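# Hang the long rail on two posts by its hooks

## Task

Place the long rail on the two posts so that the hook at each of its ends sits fully inside the red-marked slot. When finished, the posts must bear the rail's weight and only the posts and the robot may be in contact with it. The rail has to stay up on its own: if a gripper is still steadying it, taking the robot away must not let it roll or drop noticeably. A rail that stays in place only because the robot holds it does not count as hung.

## Robot and tools

Robot: two 6-joint arms with parallel grippers, named left_arm and right_arm. The names are labels, not sides of any image. Their root links sit at left_arm (+0.024, +0.432, +0.108) m, quat_wxyz (+0.414, 0, 0, -0.910), and right_arm (-0.191, -0.523, +0.103) m, quat_wxyz (+0.822, 0, 0, +0.569). The arms face each other across the table, with left_arm on the +y side.

Scene frame: origin at the table centre, +z up, table surface at z = +0.020 m. All printed gripper poses use this frame. end_effector_position is the point midway between the finger pads, roughly 3 to 4 cm short of the fingertips. The fingers point along the gripper's +x axis and close along its y axis. The printed hand position can be somewhat wrong, especially when the arm is stretched out.

Joint order, used in every row and every per-joint list: waist, shoulder, elbow, wrist pitch, wrist yaw, wrist roll. Waist, shoulder and wrist yaw have signs flipped relative to the URDF. The ranges below use URDF signs, so flip them for those three joints. Ranges in rad: waist -3.054..3.054, shoulder 0..3.142, elbow 0..2.356, wrist pitch -1.571..1.571, wrist yaw -1.571..1.571, wrist roll -3.142..3.142. Each real end stop may differ by up to 0.010 rad.

Row format: one flat list of 14 numbers covering both arms, each in [-1, 1]. Order: left_arm's six joint values, then left_arm's opening, then the same seven for right_arm. Always send all 14, even if one arm is idle.

Joint values are scaled offsets, not angles or poses. A value of 1.0 equals 0.9615 rad for waist, shoulder and elbow, 1.713 rad for wrist pitch, 1.767 rad for wrist yaw and 1.728 rad for wrist roll.

The opening is an absolute setting. +1 is fully open (0.088 m between pads). Empty fingers close at about -0.80, and values below that add nothing. A full close needs about 0.5 s or more.

execute_actions(actions): a list of actions, run one after another. Each action is a table of up to 15 rows, one row per 1/30 s control step. If a table is shorter, its last row is repeated until 15 steps have passed. Joint values in every row are offsets from the angles at the start of that action, not from the previous row. An empty list moves nothing and only returns the state and images.

Refusals in execute_actions: an action that would send any joint more than 0.010 rad beyond its range, measured from the start angles, is refused for both arms. If the first action fails this check, or any action is malformed, the whole call does nothing. A joint commanded past its real stop goes only as far as the stop; "joint sent to its limit" reports this. The absence of that line does not prove the joint has room left.

move(target, speed, blocking): target is one 14-number row. Its offsets are counted from the Joint positions in the most recent result that shows them, not from where the arm happens to be. speed (0.01 to 2 rad/s, default 0.5) is the top speed of whichever joint has the longest way to go. All joints finish their paths together, so the hand travels along a curve. A path lasts at least 0.5 s and is cut off at 10 s. Moves do not avoid obstacles or the other arm. The extra "move:" line gives the outcome (done, off_target, moving, held, fault), limits=held or limits=none, and each arm's joint furthest from its target. With blocking=false the call returns after 0.5 s while the arm keeps going. Until a result shows that the move has ended, you must call wait or stop before sending new rows or moves.

wait(seconds): 0 to 10. The arms keep their last command, and a running move carries on.

stop(): brakes a running move. Braking needs some distance, more at higher speed, and the fingers keep closing or opening.

zoom_image(camera, region): region is [x0, y0, x1, y1] in pixels, at most 504 by 504. Cameras are cam_head_left, cam_head_right, cam_high, cam_low, cam_left_wrist and cam_right_wrist, each 504x504.

read_manual(section): returns only the licence texts and moves nothing.

finished_scene(scene): ends the current scene for good; pass its number.

Reading results: Joint positions and Joint velocities give, for each arm, the six joints (rad, rad/s) followed by the pad gap in m. Joint targets shows the angles the joints are currently being driven toward. grip_measured is the opening on the command scale. It is off by up to about 1 mm, and up to about 0.061 narrower while squeezing something hard. grip_effort_n is the motor's push: negative means closing, and it caps near 83 N. Torques and external torques include friction and the weight of any load. Step readings list joint angles during a call, and HELD marks steps where an arm's commands were held back. "joint command not followed" means a clearance check changed that arm's joint targets.

Motion limits: each joint target may lead the measured angle by at most 0.211 rad (waist, shoulder, elbow), 0.213 (pitch), 0.267 (yaw) or 0.228 (roll). All targets are also scaled back if they would move the hand more than 70 mm at once. Large moves therefore take several actions. Friction can leave joints short of their targets, so check where they actually ended up.

Gripping: to hold a part, command about 0.07 below grip_measured. Parts thinner than about 3 mm get less force. Each pad pushes with at most about 34 to 49 N.

Things to avoid: knocking anything off the table (this fails the task), the arms striking or pressing on each other, dropping the rail, and fast or forceful contact. Faster moves and targets set deeper past a contact both hit harder. Loads on joints count the held weight. The limits in N m are waist 18.2, shoulder 22.5, elbow 22.4, wrist pitch 5.92, wrist yaw 5.9 and wrist roll 5.54. Reaching one freezes that arm for 10 s. Holding a load heats the motors: a warning appears from 50 °C, and at 95 °C the arm is held and may lose power. Random tugs on a held part or pushes on loose objects can occur. The robot holds its last command while you compose replies.

Each tool is called after "Request:" in YAML: its name, and indented under it one key for each argument.

## Session

Request:
execute_actions:
  actions: []

Scene clock: 0.00 s.
left_arm: end_effector_position=(-0.1063, +0.0192, +0.2337) grip_measured=+1.000 grip_effort_n=n/a end_effector_quat_wxyz=(+0.279, +0.864, -0.253, -0.335) end_effector_velocity=(-0.000, +0.004, +0.000) end_effector_angular_velocity=(+0.009, -0.014, -0.002) | right_arm: end_effector_position=(-0.2201, -0.2837, +0.3328) grip_measured=+0.988 grip_effort_n=n/a end_effector_quat_wxyz=(+0.686, -0.467, +0.158, +0.535) end_effector_velocity=(+0.001, -0.001, +0.000) end_effector_angular_velocity=(-0.014, -0.008, +0.011)
Joint names: [waist, shoulder, elbow, wrist pitch, wrist yaw, wrist roll]
Joint positions: left_arm=[-0.096 -2.019  1.436 -0.697  1.096  1.085  0.088] | right_arm=[-0.879 -1.103  1.105 -1.15  -0.667  0.199  0.087]
Joint velocities: left_arm=[ 0.007  0.002 -0.002 -0.022  0.007 -0.007  0.   ] | right_arm=[ 0.007  0.002  0.002 -0.007  0.007 -0.022 -0.   ]
Joint torques (N m, as the arm reports them, + toward a larger Joint positions number): no reading
External joint torques (N m, as the arm's controller estimates them; a push from outside toward a larger Joint positions number lowers the number): no reading
Motor temperatures (°C, as the motors report them): left_arm=[26 28 26 27 27 27] | right_arm=[27 29 28 28 29 28]
Heat: left arm: hottest shoulder 28 °C (+0.0 °C/min); right arm: hottest shoulder 29 °C (+0.0 °C/min).
Joint targets: left_arm=[-0.096 -2.019 1.436 -0.697 1.096 1.085] | right_arm=[-0.879 -1.103 1.105 -1.150 -0.667 0.199]

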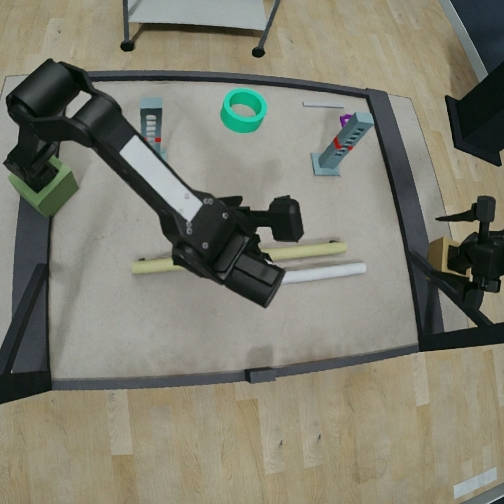

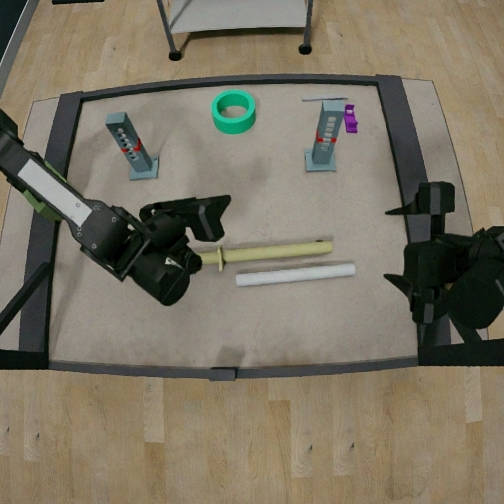

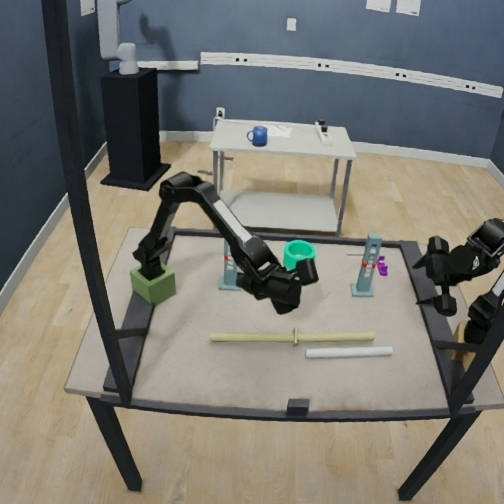

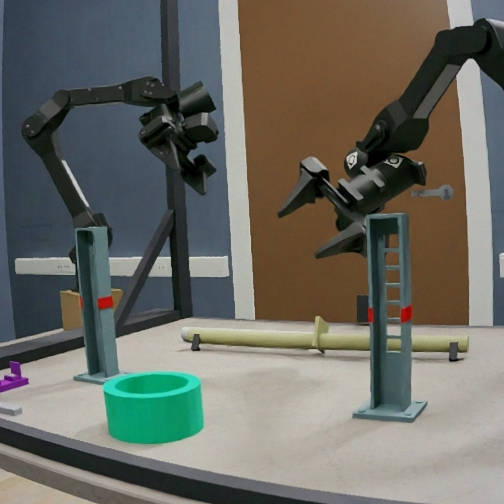

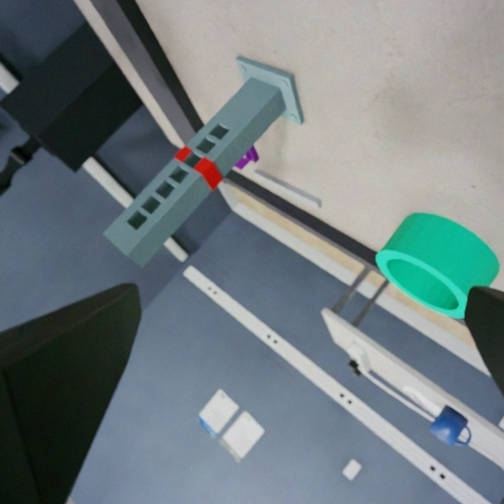

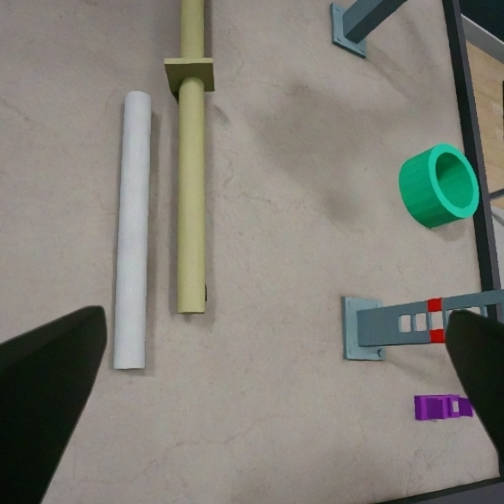

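Request:
zoom_image:
  camera: "cam_low"
  region: [160, 290, 504, 440]

Request:
zoom_image:
  camera: "cam_low"
  region: [170, 310, 250, 370]

Request:
zoom_image:
  camera: "cam_low"
  region: [330, 200, 490, 430]

Request:
zoom_image:
  camera: "cam_left_wrist"
  region: [90, 40, 330, 280]

Region (160, 290, 504, 440) of cam_low's 504x504 image, scaled by 1.465, with more detail than that image has; it fills the top 220 rows of this view, and the rest is white.

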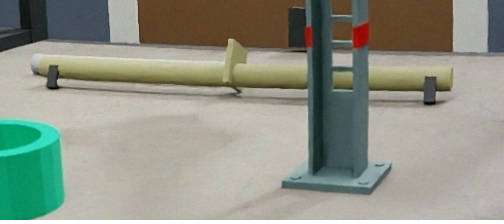

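Region (170, 310, 250, 370) of cam_low's 504x504 image, scaled by 6.300, with more detail than that image has; it fills the top 378 rows of this view, and the rest is white.

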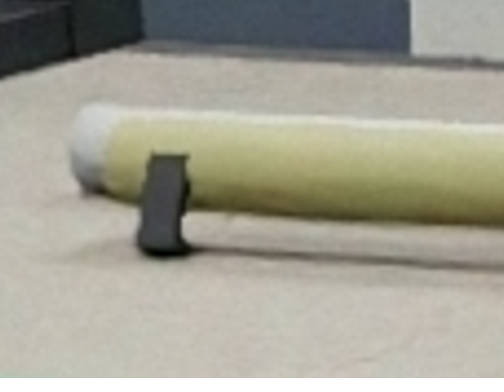

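Region (330, 200, 490, 430) of cam_low's 504x504 image, scaled by 2.191, with more detail than that image has; it fills the left 351 columns of this view, and the rest is white.

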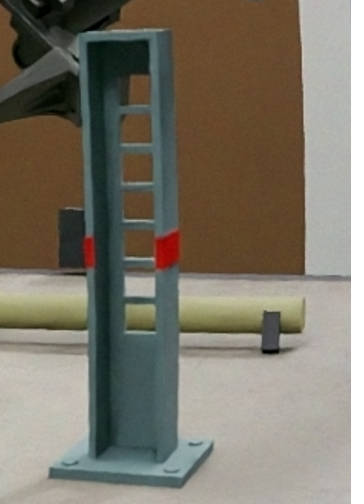

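Region (90, 40, 330, 280) of cam_left_wrist's 504x504 image, scaled by 2.100, with more detail than that image has.

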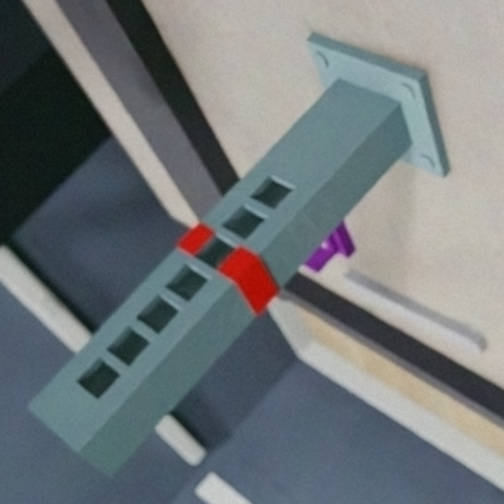

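Request:
zoom_image:
  camera: "cam_right_wrist"
  region: [100, 30, 280, 150]

Request:
zoom_image:
  camera: "cam_low"
  region: [280, 305, 360, 365]

Request:
zoom_image:
  camera: "cam_high"
  region: [200, 300, 400, 370]

Request:
zoom_image:
  camera: "cam_head_left"
  region: [290, 220, 380, 290]

Request:
zoom_image:
  camera: "cam_low"
  region: [420, 315, 500, 375]

Region (100, 30, 280, 150) of cam_right_wrist's 504x504 image, scaled by 2.800, with more detail than that image has.

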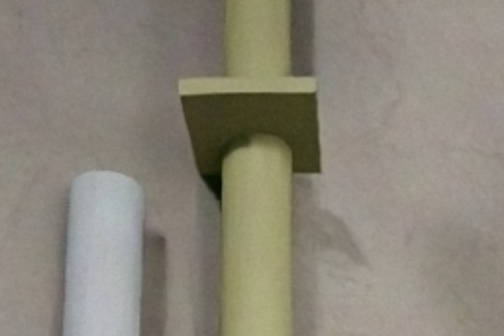

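Region (280, 305, 360, 365) of cam_low's 504x504 image, scaled by 6.300, with more detail than that image has; it fills the top 378 rows of this view, and the rest is white.

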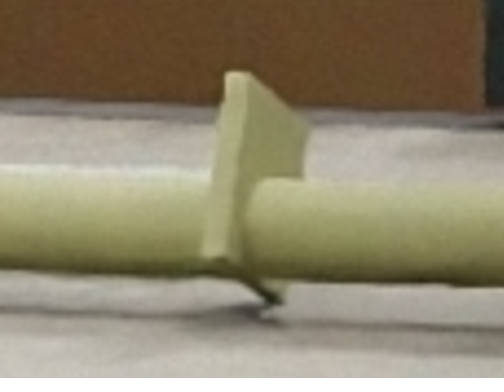

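Region (200, 300, 400, 370) of cam_high's 504x504 image, scaled by 2.520, with more detail than that image has; it fills the top 176 rows of this view, and the rest is white.

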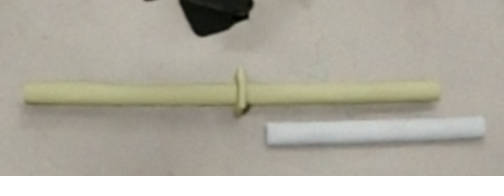

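Region (290, 220, 380, 290) of cam_head_left's 504x504 image, scaled by 5.600, with more detail than that image has.

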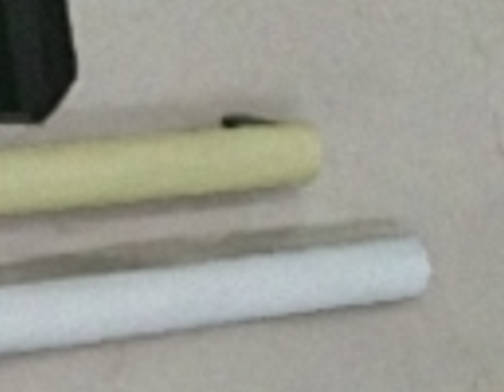

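Region (420, 315, 500, 375) of cam_low's 504x504 image, scaled by 6.300, with more detail than that image has; it fills the top 378 rows of this view, and the rest is white.

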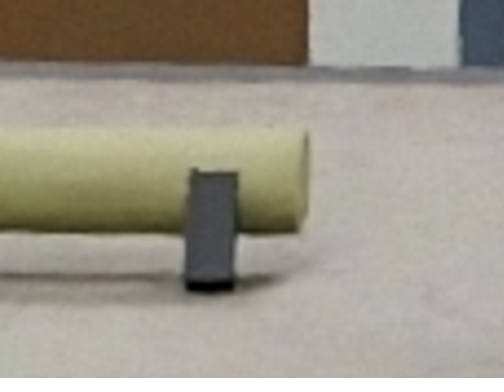

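Request:
move:
  target: [-0.464,-0.154,0.232,-0.148,-0.859,-1,0.3,0,0,0,0,0,0,1]
  speed: 1.5

Request:
move:
  target: [0,0,0,0,0,-0.693,0.3,0,0,0,0,0,0,1]
  speed: 1.5

Scene clock: 21.73 s.
left_arm: end_effector_position=(-0.1124, +0.0160, +0.1610) grip_measured=+0.302 grip_effort_n=-14.2 end_effector_quat_wxyz=(+0.461, +0.279, +0.705, -0.461) end_effector_velocity=(+0.001, +0.005, -0.002) end_effector_angular_velocity=(+0.031, +0.003, +0.008) | right_arm: end_effector_position=(-0.2201, -0.2837, +0.3328) grip_measured=+0.988 grip_effort_n=-1.2 end_effector_quat_wxyz=(+0.686, -0.467, +0.158, +0.535) end_effector_velocity=(+0.002, -0.002, -0.001) end_effector_angular_velocity=(-0.012, -0.002, +0.001)
Joint names: [waist, shoulder, elbow, wrist pitch, wrist yaw, wrist roll]
Joint positions: left_arm=[-0.54  -2.157  1.65  -0.948 -0.419 -0.64   0.054] | right_arm=[-0.879 -1.103  1.105 -1.15  -0.667  0.199  0.087]
Joint velocities: left_arm=[-0.002 -0.002 -0.002 -0.022 -0.007 -0.007 -0.   ] | right_arm=[ 0.007  0.002 -0.002 -0.007  0.007 -0.007 -0.   ]
Joint torques (N m, as the arm reports them, + toward a larger Joint positions number): left_arm=[-0.24  8.15  6.04  0.14 -0.29 -0.06] | right_arm=[-0.03  2.38  6.22  1.12 -0.43  0.05]
External joint torques (N m, as the arm's controller estimates them; a push from outside toward a larger Joint positions number lowers the number): left_arm=[-0.26 -1.55  0.47 -0.33 -0.05 -0.08] | right_arm=[-0.04 -0.28  0.32  0.2  -0.05  0.02]
Motor temperatures (°C, as the motors report them): left_arm=[26 33 28 28 28 27] | right_arm=[27 30 32 29 29 28]
Heat: left arm: hottest shoulder 33 °C (+13.8 °C/min); right arm: hottest elbow 32 °C (+8.3 °C/min).
Joint targets: left_arm=[-0.543 -2.167 1.659 -0.951 -0.422 -0.643] | right_arm=[-0.879 -1.103 1.105 -1.150 -0.667 0.199]
move: off_target (left_arm); limits=none; left_arm: farthest joint: the shoulder, 0.011 radians from its target (0.148 radians at the start); right_arm: farthest joint: the waist, 0.000 radians from its target (0.000 radians at the start)

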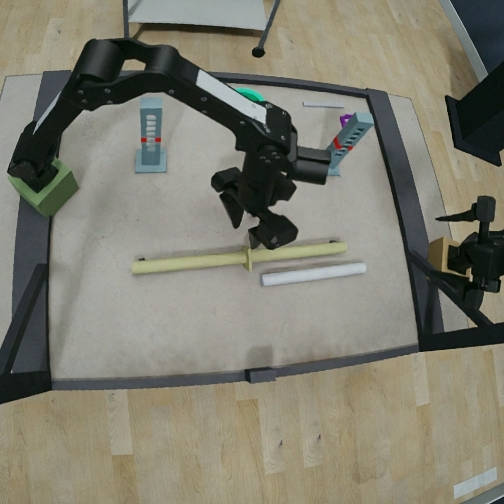

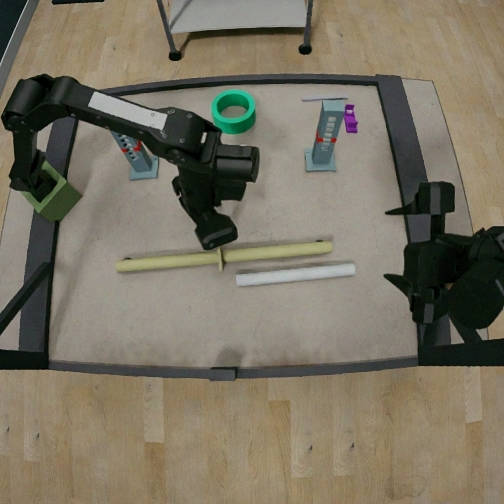

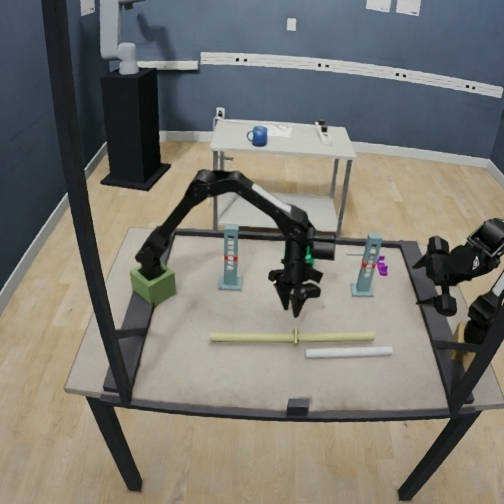

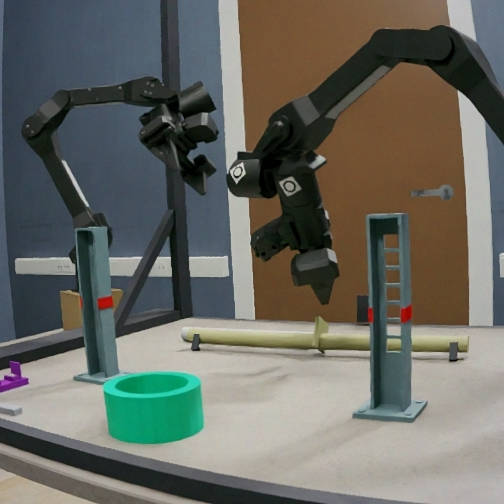

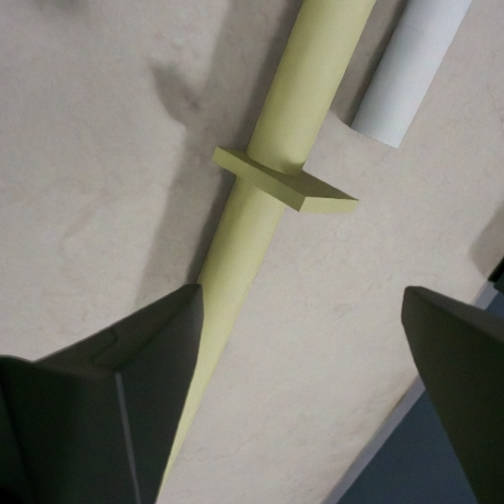

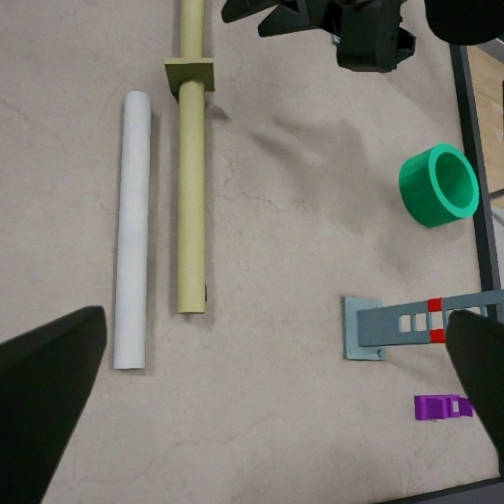

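Scene clock: 23.33 s.
left_arm: end_effector_position=(-0.1124, +0.0160, +0.1610) grip_measured=+0.302 grip_effort_n=-14.2 end_effector_quat_wxyz=(-0.538, +0.029, -0.842, -0.015) end_effector_velocity=(-0.002, +0.003, -0.000) end_effector_angular_velocity=(+0.015, -0.008, +0.013) | right_arm: end_effector_position=(-0.2201, -0.2837, +0.3328) grip_measured=+0.988 grip_effort_n=-1.6 end_effector_quat_wxyz=(+0.686, -0.467, +0.158, +0.535) end_effector_velocity=(-0.002, +0.000, -0.002) end_effector_angular_velocity=(-0.001, +0.025, +0.001)
Joint names: [waist, shoulder, elbow, wrist pitch, wrist yaw, wrist roll]
Joint positions: left_arm=[-0.54  -2.157  1.65  -0.948 -0.419 -1.835  0.054] | right_arm=[-0.879 -1.103  1.105 -1.15  -0.667  0.199  0.087]
Joint velocities: left_arm=[ 0.007  0.002 -0.002 -0.007  0.007 -0.022 -0.   ] | right_arm=[ 0.002  0.002 -0.002  0.007  0.022  0.007 -0.   ]
Joint torques (N m, as the arm reports them, + toward a larger Joint positions number): left_arm=[ 0.01  9.2   4.97  0.26 -0.19 -0.12] | right_arm=[-0.01  2.4   6.23  1.12 -0.44  0.05]
External joint torques (N m, as the arm's controller estimates them; a push from outside toward a larger Joint positions number lowers the number): left_arm=[-0.07 -0.44 -0.53 -0.15  0.04 -0.12] | right_arm=[-0.01 -0.25  0.31  0.18 -0.06  0.02]
Motor temperatures (°C, as the motors report them): left_arm=[26 33 28 28 28 27] | right_arm=[27 30 32 29 29 28]
Heat: left arm: hottest shoulder 33 °C (+12.9 °C/min); right arm: hottest elbow 32 °C (+7.7 °C/min).
Joint targets: left_arm=[-0.540 -2.157 1.650 -0.948 -0.419 -1.838] | right_arm=[-0.879 -1.103 1.105 -1.150 -0.667 0.199]
move: done; limits=none; left_arm: farthest joint: the wrist roll, 0.002 radians from its target (1.197 radians at the start); right_arm: farthest joint: the waist, 0.000 radians from its target (0.000 radians at the start)

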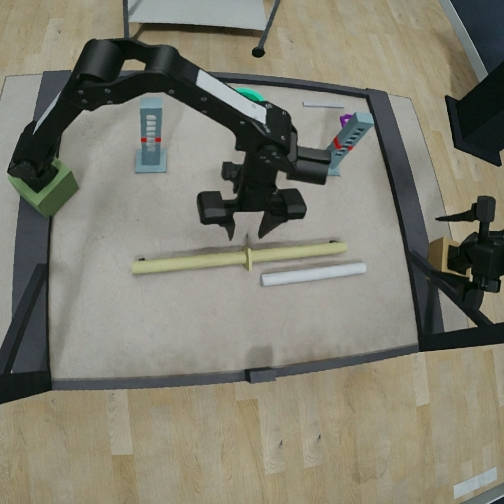

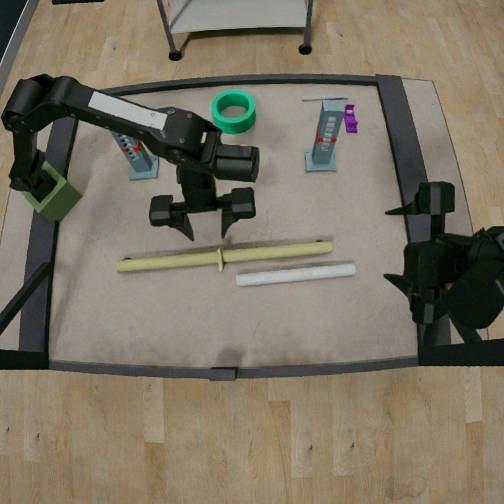

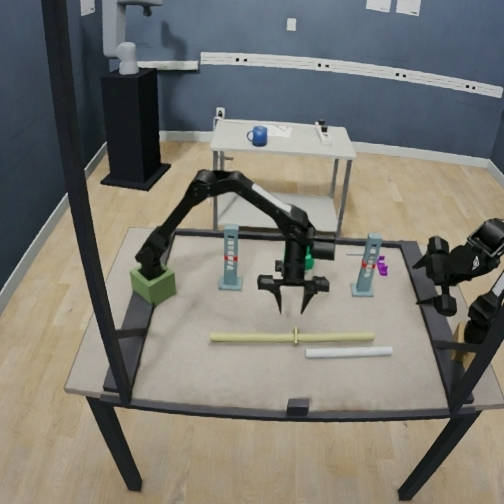

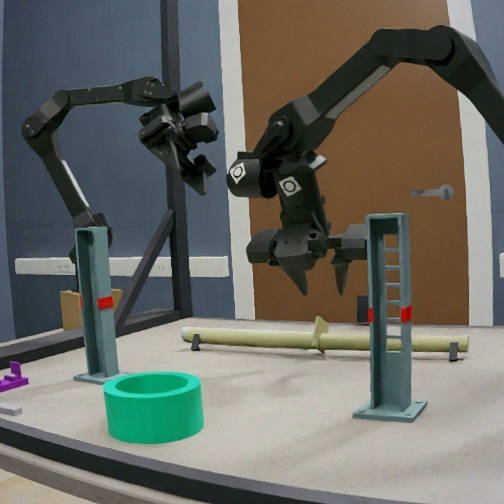

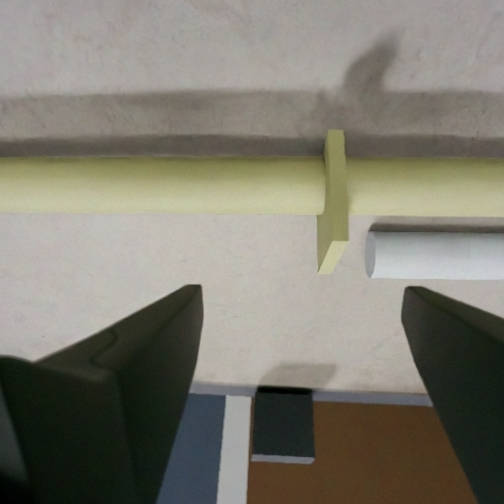

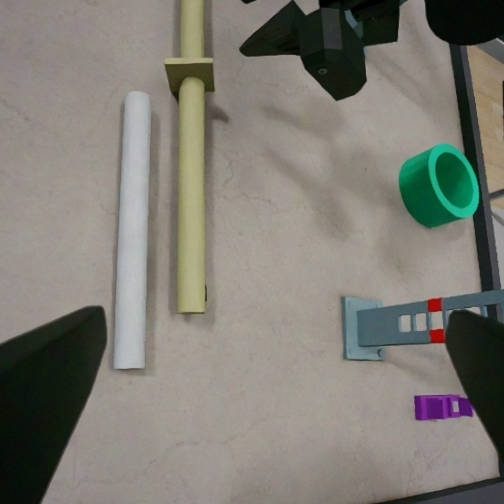

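Request:
move:
  target: [0.054,-0.186,0.049,0.09,0.003,-0.036,-0.1,0,0,0,0,0,0,1]
  speed: 0.3

Scene clock: 28.27 s.
left_arm: end_effector_position=(-0.1391, -0.0044, +0.1024) grip_measured=-0.098 grip_effort_n=-14.2 end_effector_quat_wxyz=(-0.537, +0.030, -0.843, -0.018) end_effector_velocity=(+0.000, +0.001, -0.003) end_effector_angular_velocity=(+0.010, -0.007, +0.018) | right_arm: end_effector_position=(-0.2201, -0.2837, +0.3328) grip_measured=+0.988 grip_effort_n=-0.7 end_effector_quat_wxyz=(+0.686, -0.467, +0.158, +0.535) end_effector_velocity=(+0.002, -0.004, -0.003) end_effector_angular_velocity=(-0.031, -0.018, +0.016)
Joint names: [waist, shoulder, elbow, wrist pitch, wrist yaw, wrist roll]
Joint positions: left_arm=[-0.49  -2.326  1.688 -0.797 -0.416 -1.895  0.034] | right_arm=[-0.879 -1.103  1.105 -1.15  -0.667  0.199  0.087]
Joint velocities: left_arm=[ 0.002 -0.002 -0.007  0.007  0.007 -0.022  0.   ] | right_arm=[ 0.002  0.002 -0.002 -0.022  0.007 -0.022 -0.   ]
Joint torques (N m, as the arm reports them, + toward a larger Joint positions number): left_arm=[ 0.18  8.88  5.8   0.45 -0.11 -0.11] | right_arm=[ 0.02  2.38  6.21  1.12 -0.43  0.04]
External joint torques (N m, as the arm's controller estimates them; a push from outside toward a larger Joint positions number lowers the number): left_arm=[ 0.17 -1.51  0.46 -0.01  0.12 -0.11] | right_arm=[ 0.02 -0.3   0.29  0.2  -0.05  0.01]
Motor temperatures (°C, as the motors report them): left_arm=[26 34 28 28 28 27] | right_arm=[27 30 33 29 29 28]
Heat: left arm: hottest shoulder 34 °C (+12.7 °C/min); right arm: hottest elbow 33 °C (+8.5 °C/min).
Joint targets: left_arm=[-0.488 -2.335 1.697 -0.794 -0.414 -1.898] | right_arm=[-0.879 -1.103 1.105 -1.150 -0.667 0.199]
move: done; limits=none; left_arm: farthest joint: the shoulder, 0.010 radians from its target (0.179 radians at the start); right_arm: farthest joint: the waist, 0.000 radians from its target (0.000 radians at the start)

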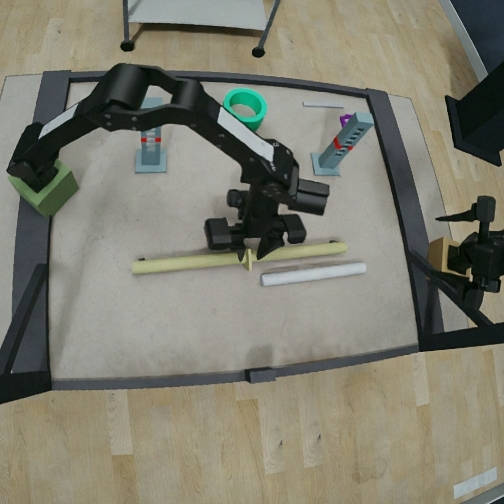

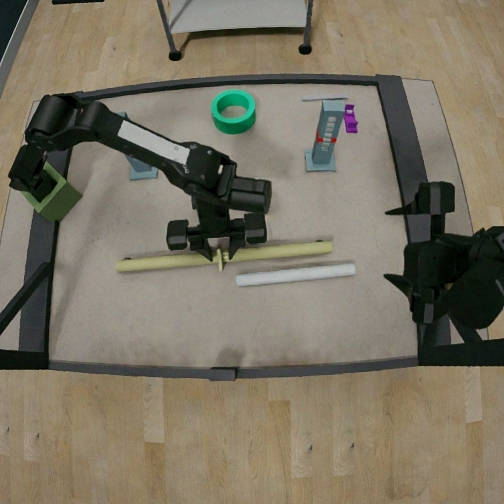

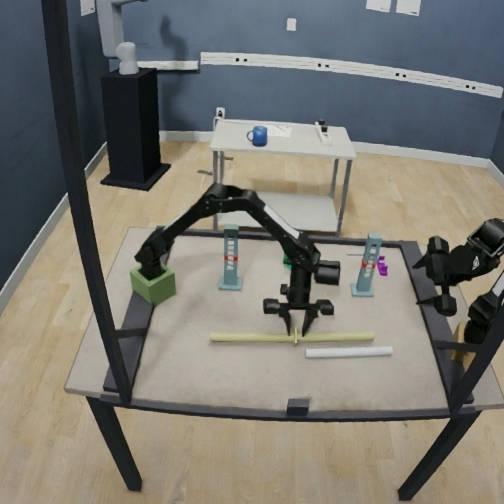

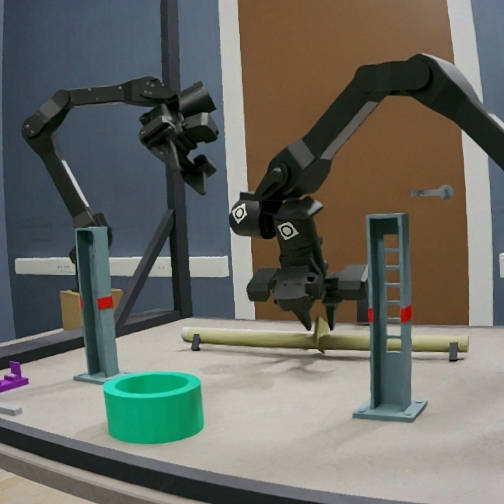

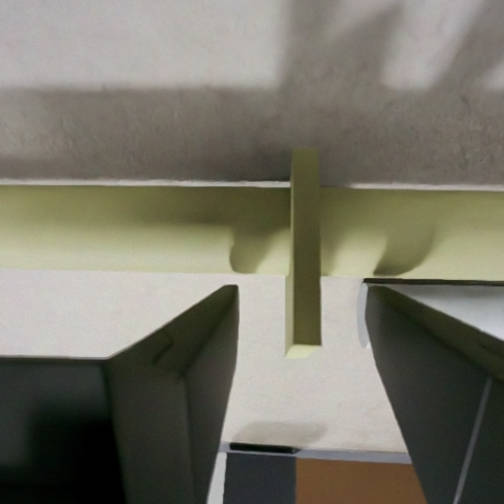

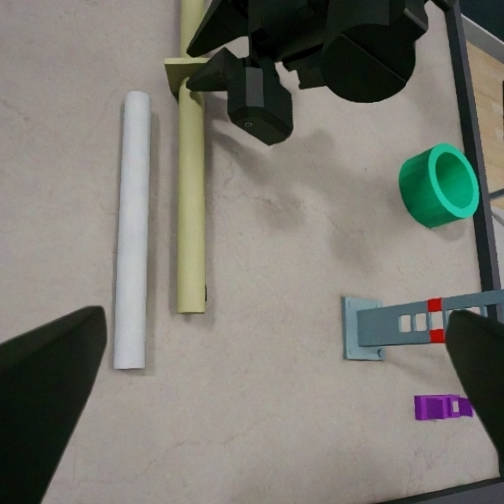

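Request:
zoom_image:
  camera: "cam_low"
  region: [270, 280, 370, 365]

Request:
zoom_image:
  camera: "cam_right_wrist"
  region: [140, 20, 280, 130]

Region (270, 280, 370, 365) of cam_low's 504x504 image, scaled by 5.040, with more detail than that image has; it fills the top 428 rows of this view, and the rest is white.

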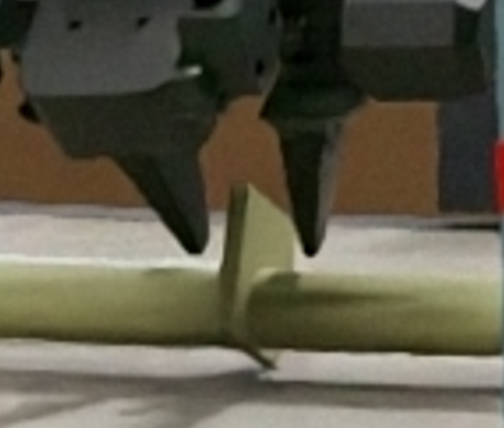

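Region (140, 20, 280, 130) of cam_right_wrist's 504x504 image, scaled by 3.600, with more detail than that image has; it fills the top 396 rows of this view, and the rest is white.

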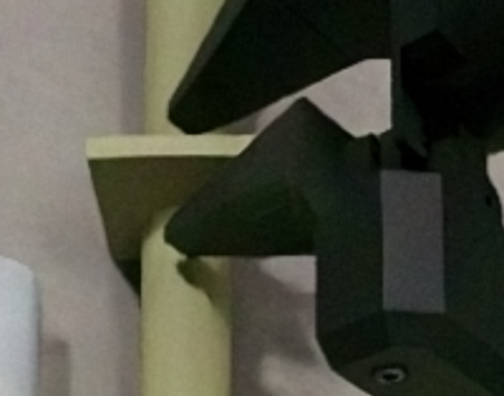

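Request:
move:
  target: [0.026,-0.025,0.009,0.01,0,-0.014,-0.1,0,0,0,0,0,0,1]
  speed: 0.1

Request:
move:
  target: [0,0,0,0,0,0,-0.8,0,0,0,0,0,0,1]

Request:
zoom_image:
  camera: "cam_low"
  region: [270, 280, 370, 365]

Request:
zoom_image:
  camera: "cam_right_wrist"
  region: [140, 20, 280, 130]

Scene clock: 30.70 s.
left_arm: end_effector_position=(-0.1492, -0.0020, +0.0967) grip_measured=-0.098 grip_effort_n=-14.2 end_effector_quat_wxyz=(-0.537, +0.026, -0.843, -0.021) end_effector_velocity=(-0.002, +0.001, -0.002) end_effector_angular_velocity=(+0.011, -0.006, +0.027) | right_arm: end_effector_position=(-0.2201, -0.2837, +0.3328) grip_measured=+0.988 grip_effort_n=-1.2 end_effector_quat_wxyz=(+0.686, -0.467, +0.158, +0.535) end_effector_velocity=(+0.002, -0.004, -0.004) end_effector_angular_velocity=(-0.035, -0.020, +0.016)
Joint names: [waist, shoulder, elbow, wrist pitch, wrist yaw, wrist roll]
Joint positions: left_arm=[-0.468 -2.34   1.688 -0.782 -0.416 -1.917  0.034] | right_arm=[-0.879 -1.103  1.105 -1.15  -0.667  0.199  0.087]
Joint velocities: left_arm=[ 0.007 -0.002 -0.002  0.007  0.007 -0.037 -0.   ] | right_arm=[ 0.002  0.002 -0.007 -0.022  0.007 -0.022 -0.   ]
Joint torques (N m, as the arm reports them, + toward a larger Joint positions number): left_arm=[ 0.2   8.84  5.52  0.45 -0.19 -0.08] | right_arm=[-0.03  2.37  6.23  1.12 -0.42  0.05]
External joint torques (N m, as the arm's controller estimates them; a push from outside toward a larger Joint positions number lowers the number): left_arm=[ 0.21 -1.59  0.21 -0.01  0.03 -0.08] | right_arm=[-0.02 -0.3   0.31  0.2  -0.04  0.02]
Motor temperatures (°C, as the motors report them): left_arm=[26 35 28 28 28 27] | right_arm=[27 30 33 29 29 28]
Heat: left arm: hottest shoulder 35 °C (+13.7 °C/min); right arm: hottest elbow 33 °C (+7.8 °C/min).
Joint targets: left_arm=[-0.465 -2.350 1.697 -0.780 -0.416 -1.919] | right_arm=[-0.879 -1.103 1.105 -1.150 -0.667 0.199]
move: done; limits=none; left_arm: farthest joint: the shoulder, 0.010 radians from its target (0.024 radians at the start); right_arm: farthest joint: the waist, 0.000 radians from its target (0.000 radians at the start)

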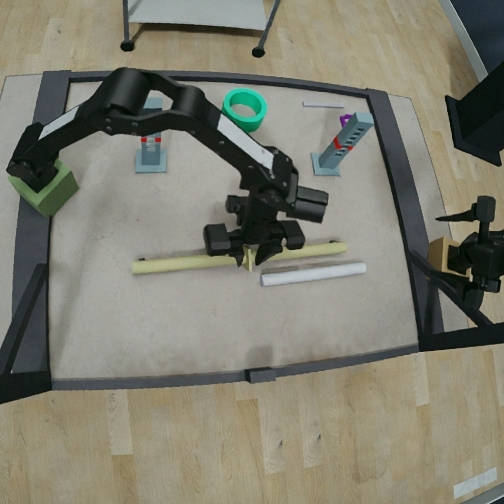

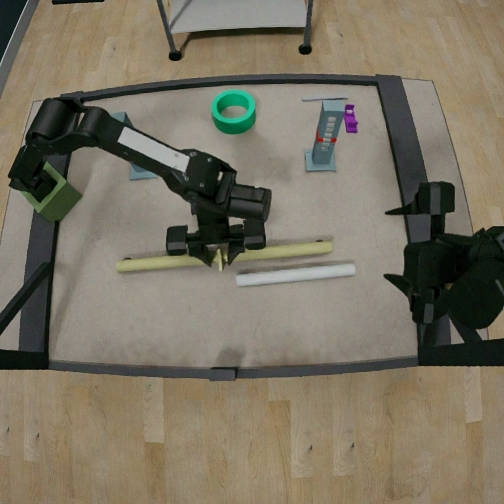

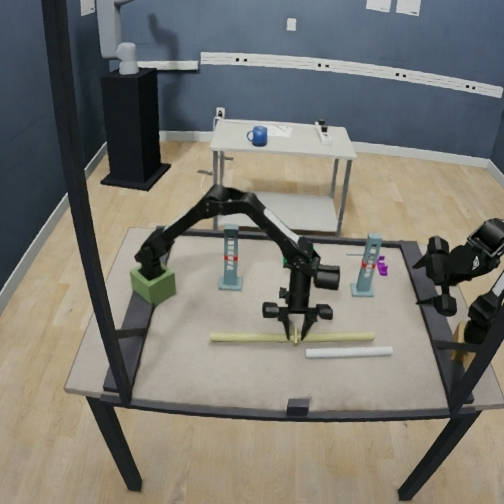

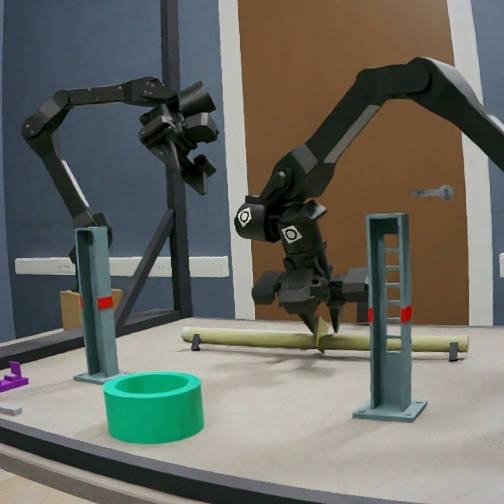

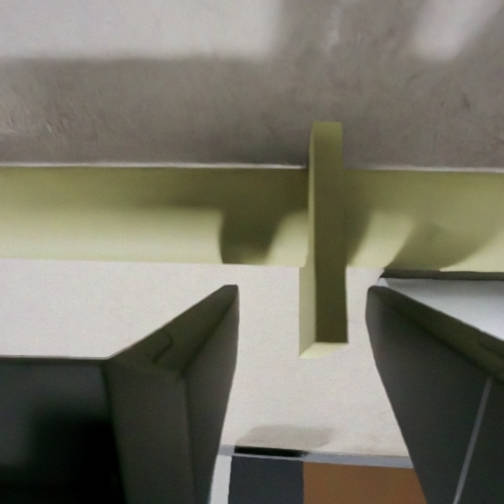

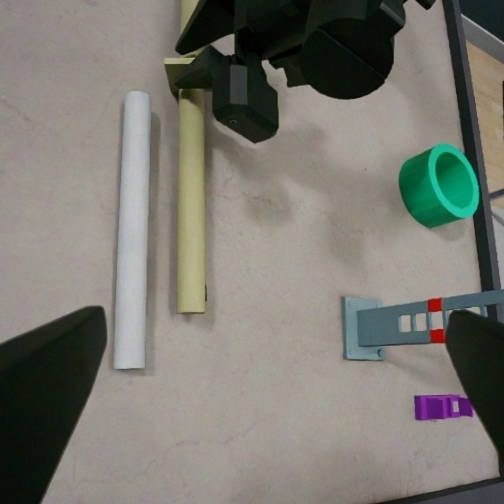

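Scene clock: 31.20 s.
left_arm: end_effector_position=(-0.1492, -0.0024, +0.0968) grip_measured=-0.713 grip_effort_n=-83.5 end_effector_quat_wxyz=(-0.537, +0.027, -0.843, -0.020) end_effector_velocity=(-0.001, -0.003, +0.001) end_effector_angular_velocity=(-0.024, -0.016, +0.002) | right_arm: end_effector_position=(-0.2201, -0.2837, +0.3328) grip_measured=+0.988 grip_effort_n=-1.2 end_effector_quat_wxyz=(+0.686, -0.467, +0.158, +0.535) end_effector_velocity=(-0.001, +0.000, -0.002) end_effector_angular_velocity=(-0.006, +0.017, +0.007)
Joint names: [waist, shoulder, elbow, wrist pitch, wrist yaw, wrist roll]
Joint positions: left_arm=[-0.468 -2.34   1.688 -0.781 -0.415 -1.916  0.004] | right_arm=[-0.879 -1.103  1.105 -1.15  -0.667  0.199  0.087]
Joint velocities: left_arm=[ 0.007  0.007 -0.007  0.022  0.022 -0.007  0.   ] | right_arm=[ 0.007  0.002 -0.002  0.007  0.022 -0.007  0.   ]
Joint torques (N m, as the arm reports them, + toward a larger Joint positions number): left_arm=[ 0.02  9.93  4.74  0.18 -0.23 -0.05] | right_arm=[ 0.01  2.37  6.22  1.12 -0.44  0.05]
External joint torques (N m, as the arm's controller estimates them; a push from outside toward a larger Joint positions number lowers the number): left_arm=[-0.1  -0.65 -0.66 -0.31  0.   -0.04] | right_arm=[ 0.01 -0.29  0.28  0.18 -0.06  0.02]
Motor temperatures (°C, as the motors report them): left_arm=[26 35 28 28 28 27] | right_arm=[27 30 33 29 29 28]
Heat: left arm: hottest shoulder 35 °C (+13.5 °C/min); right arm: hottest elbow 33 °C (+7.7 °C/min).
Joint targets: left_arm=[-0.467 -2.340 1.688 -0.782 -0.416 -1.917] | right_arm=[-0.879 -1.103 1.105 -1.150 -0.667 0.199]
move: done; limits=none; left_arm: farthest joint: the wrist pitch, 0.001 radians from its target (0.000 radians at the start); right_arm: farthest joint: the waist, 0.000 radians from its target (0.000 radians at the start)

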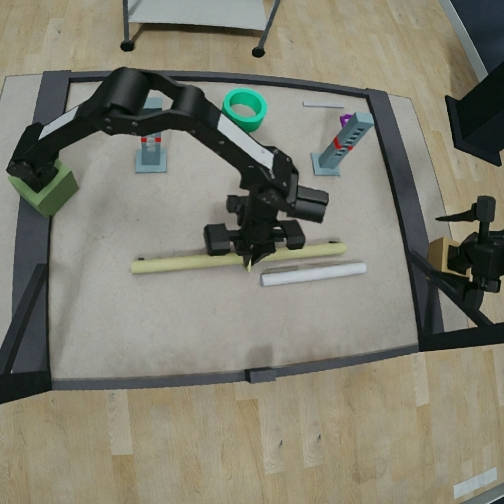

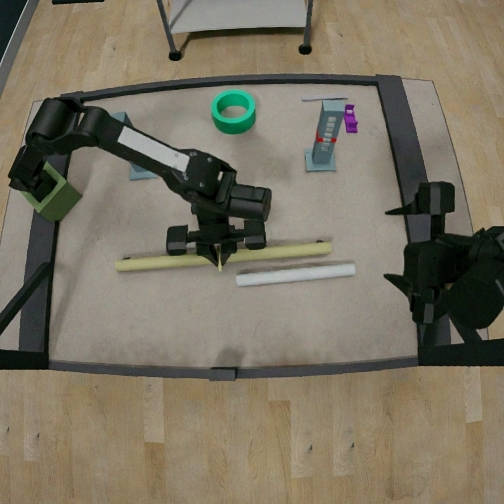

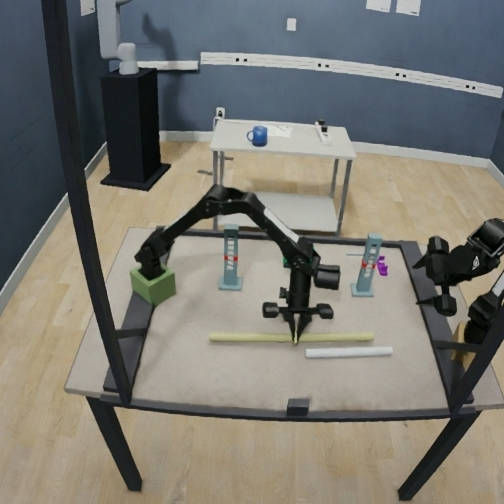

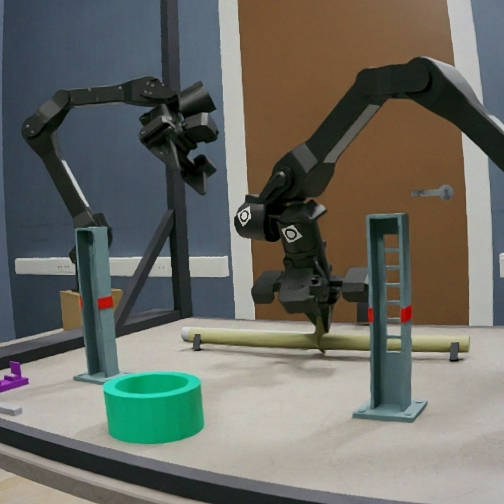

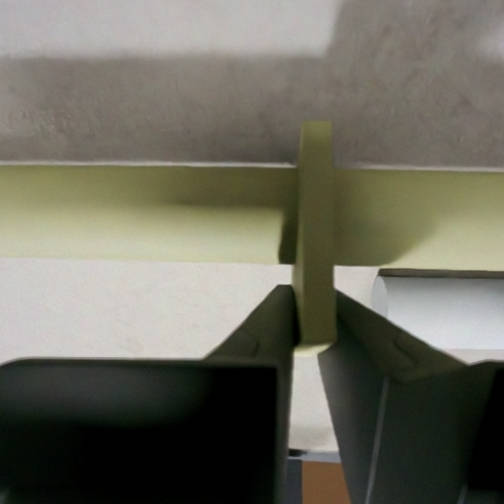

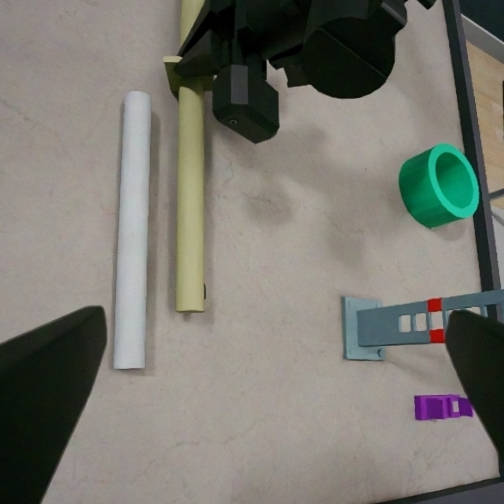

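Region (270, 280, 370, 365) of cam_low's 504x504 image, scaled by 5.040, with more detail than that image has; it fills the top 428 rows of this view, and the rest is white.

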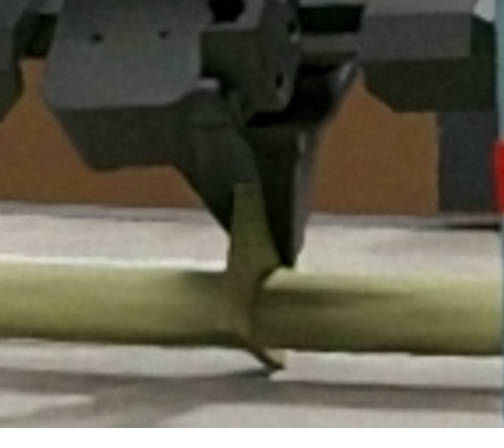

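Region (140, 20, 280, 130) of cam_right_wrist's 504x504 image, scaled by 3.600, with more detail than that image has; it fills the top 396 rows of this view, and the rest is white.

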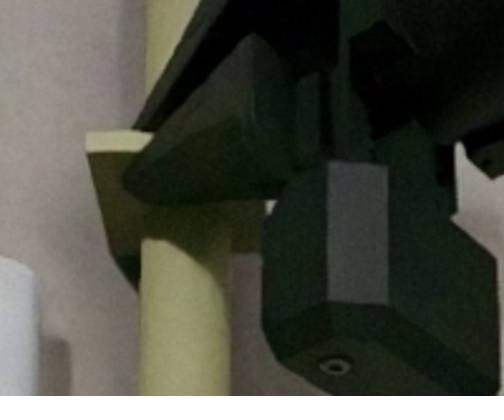

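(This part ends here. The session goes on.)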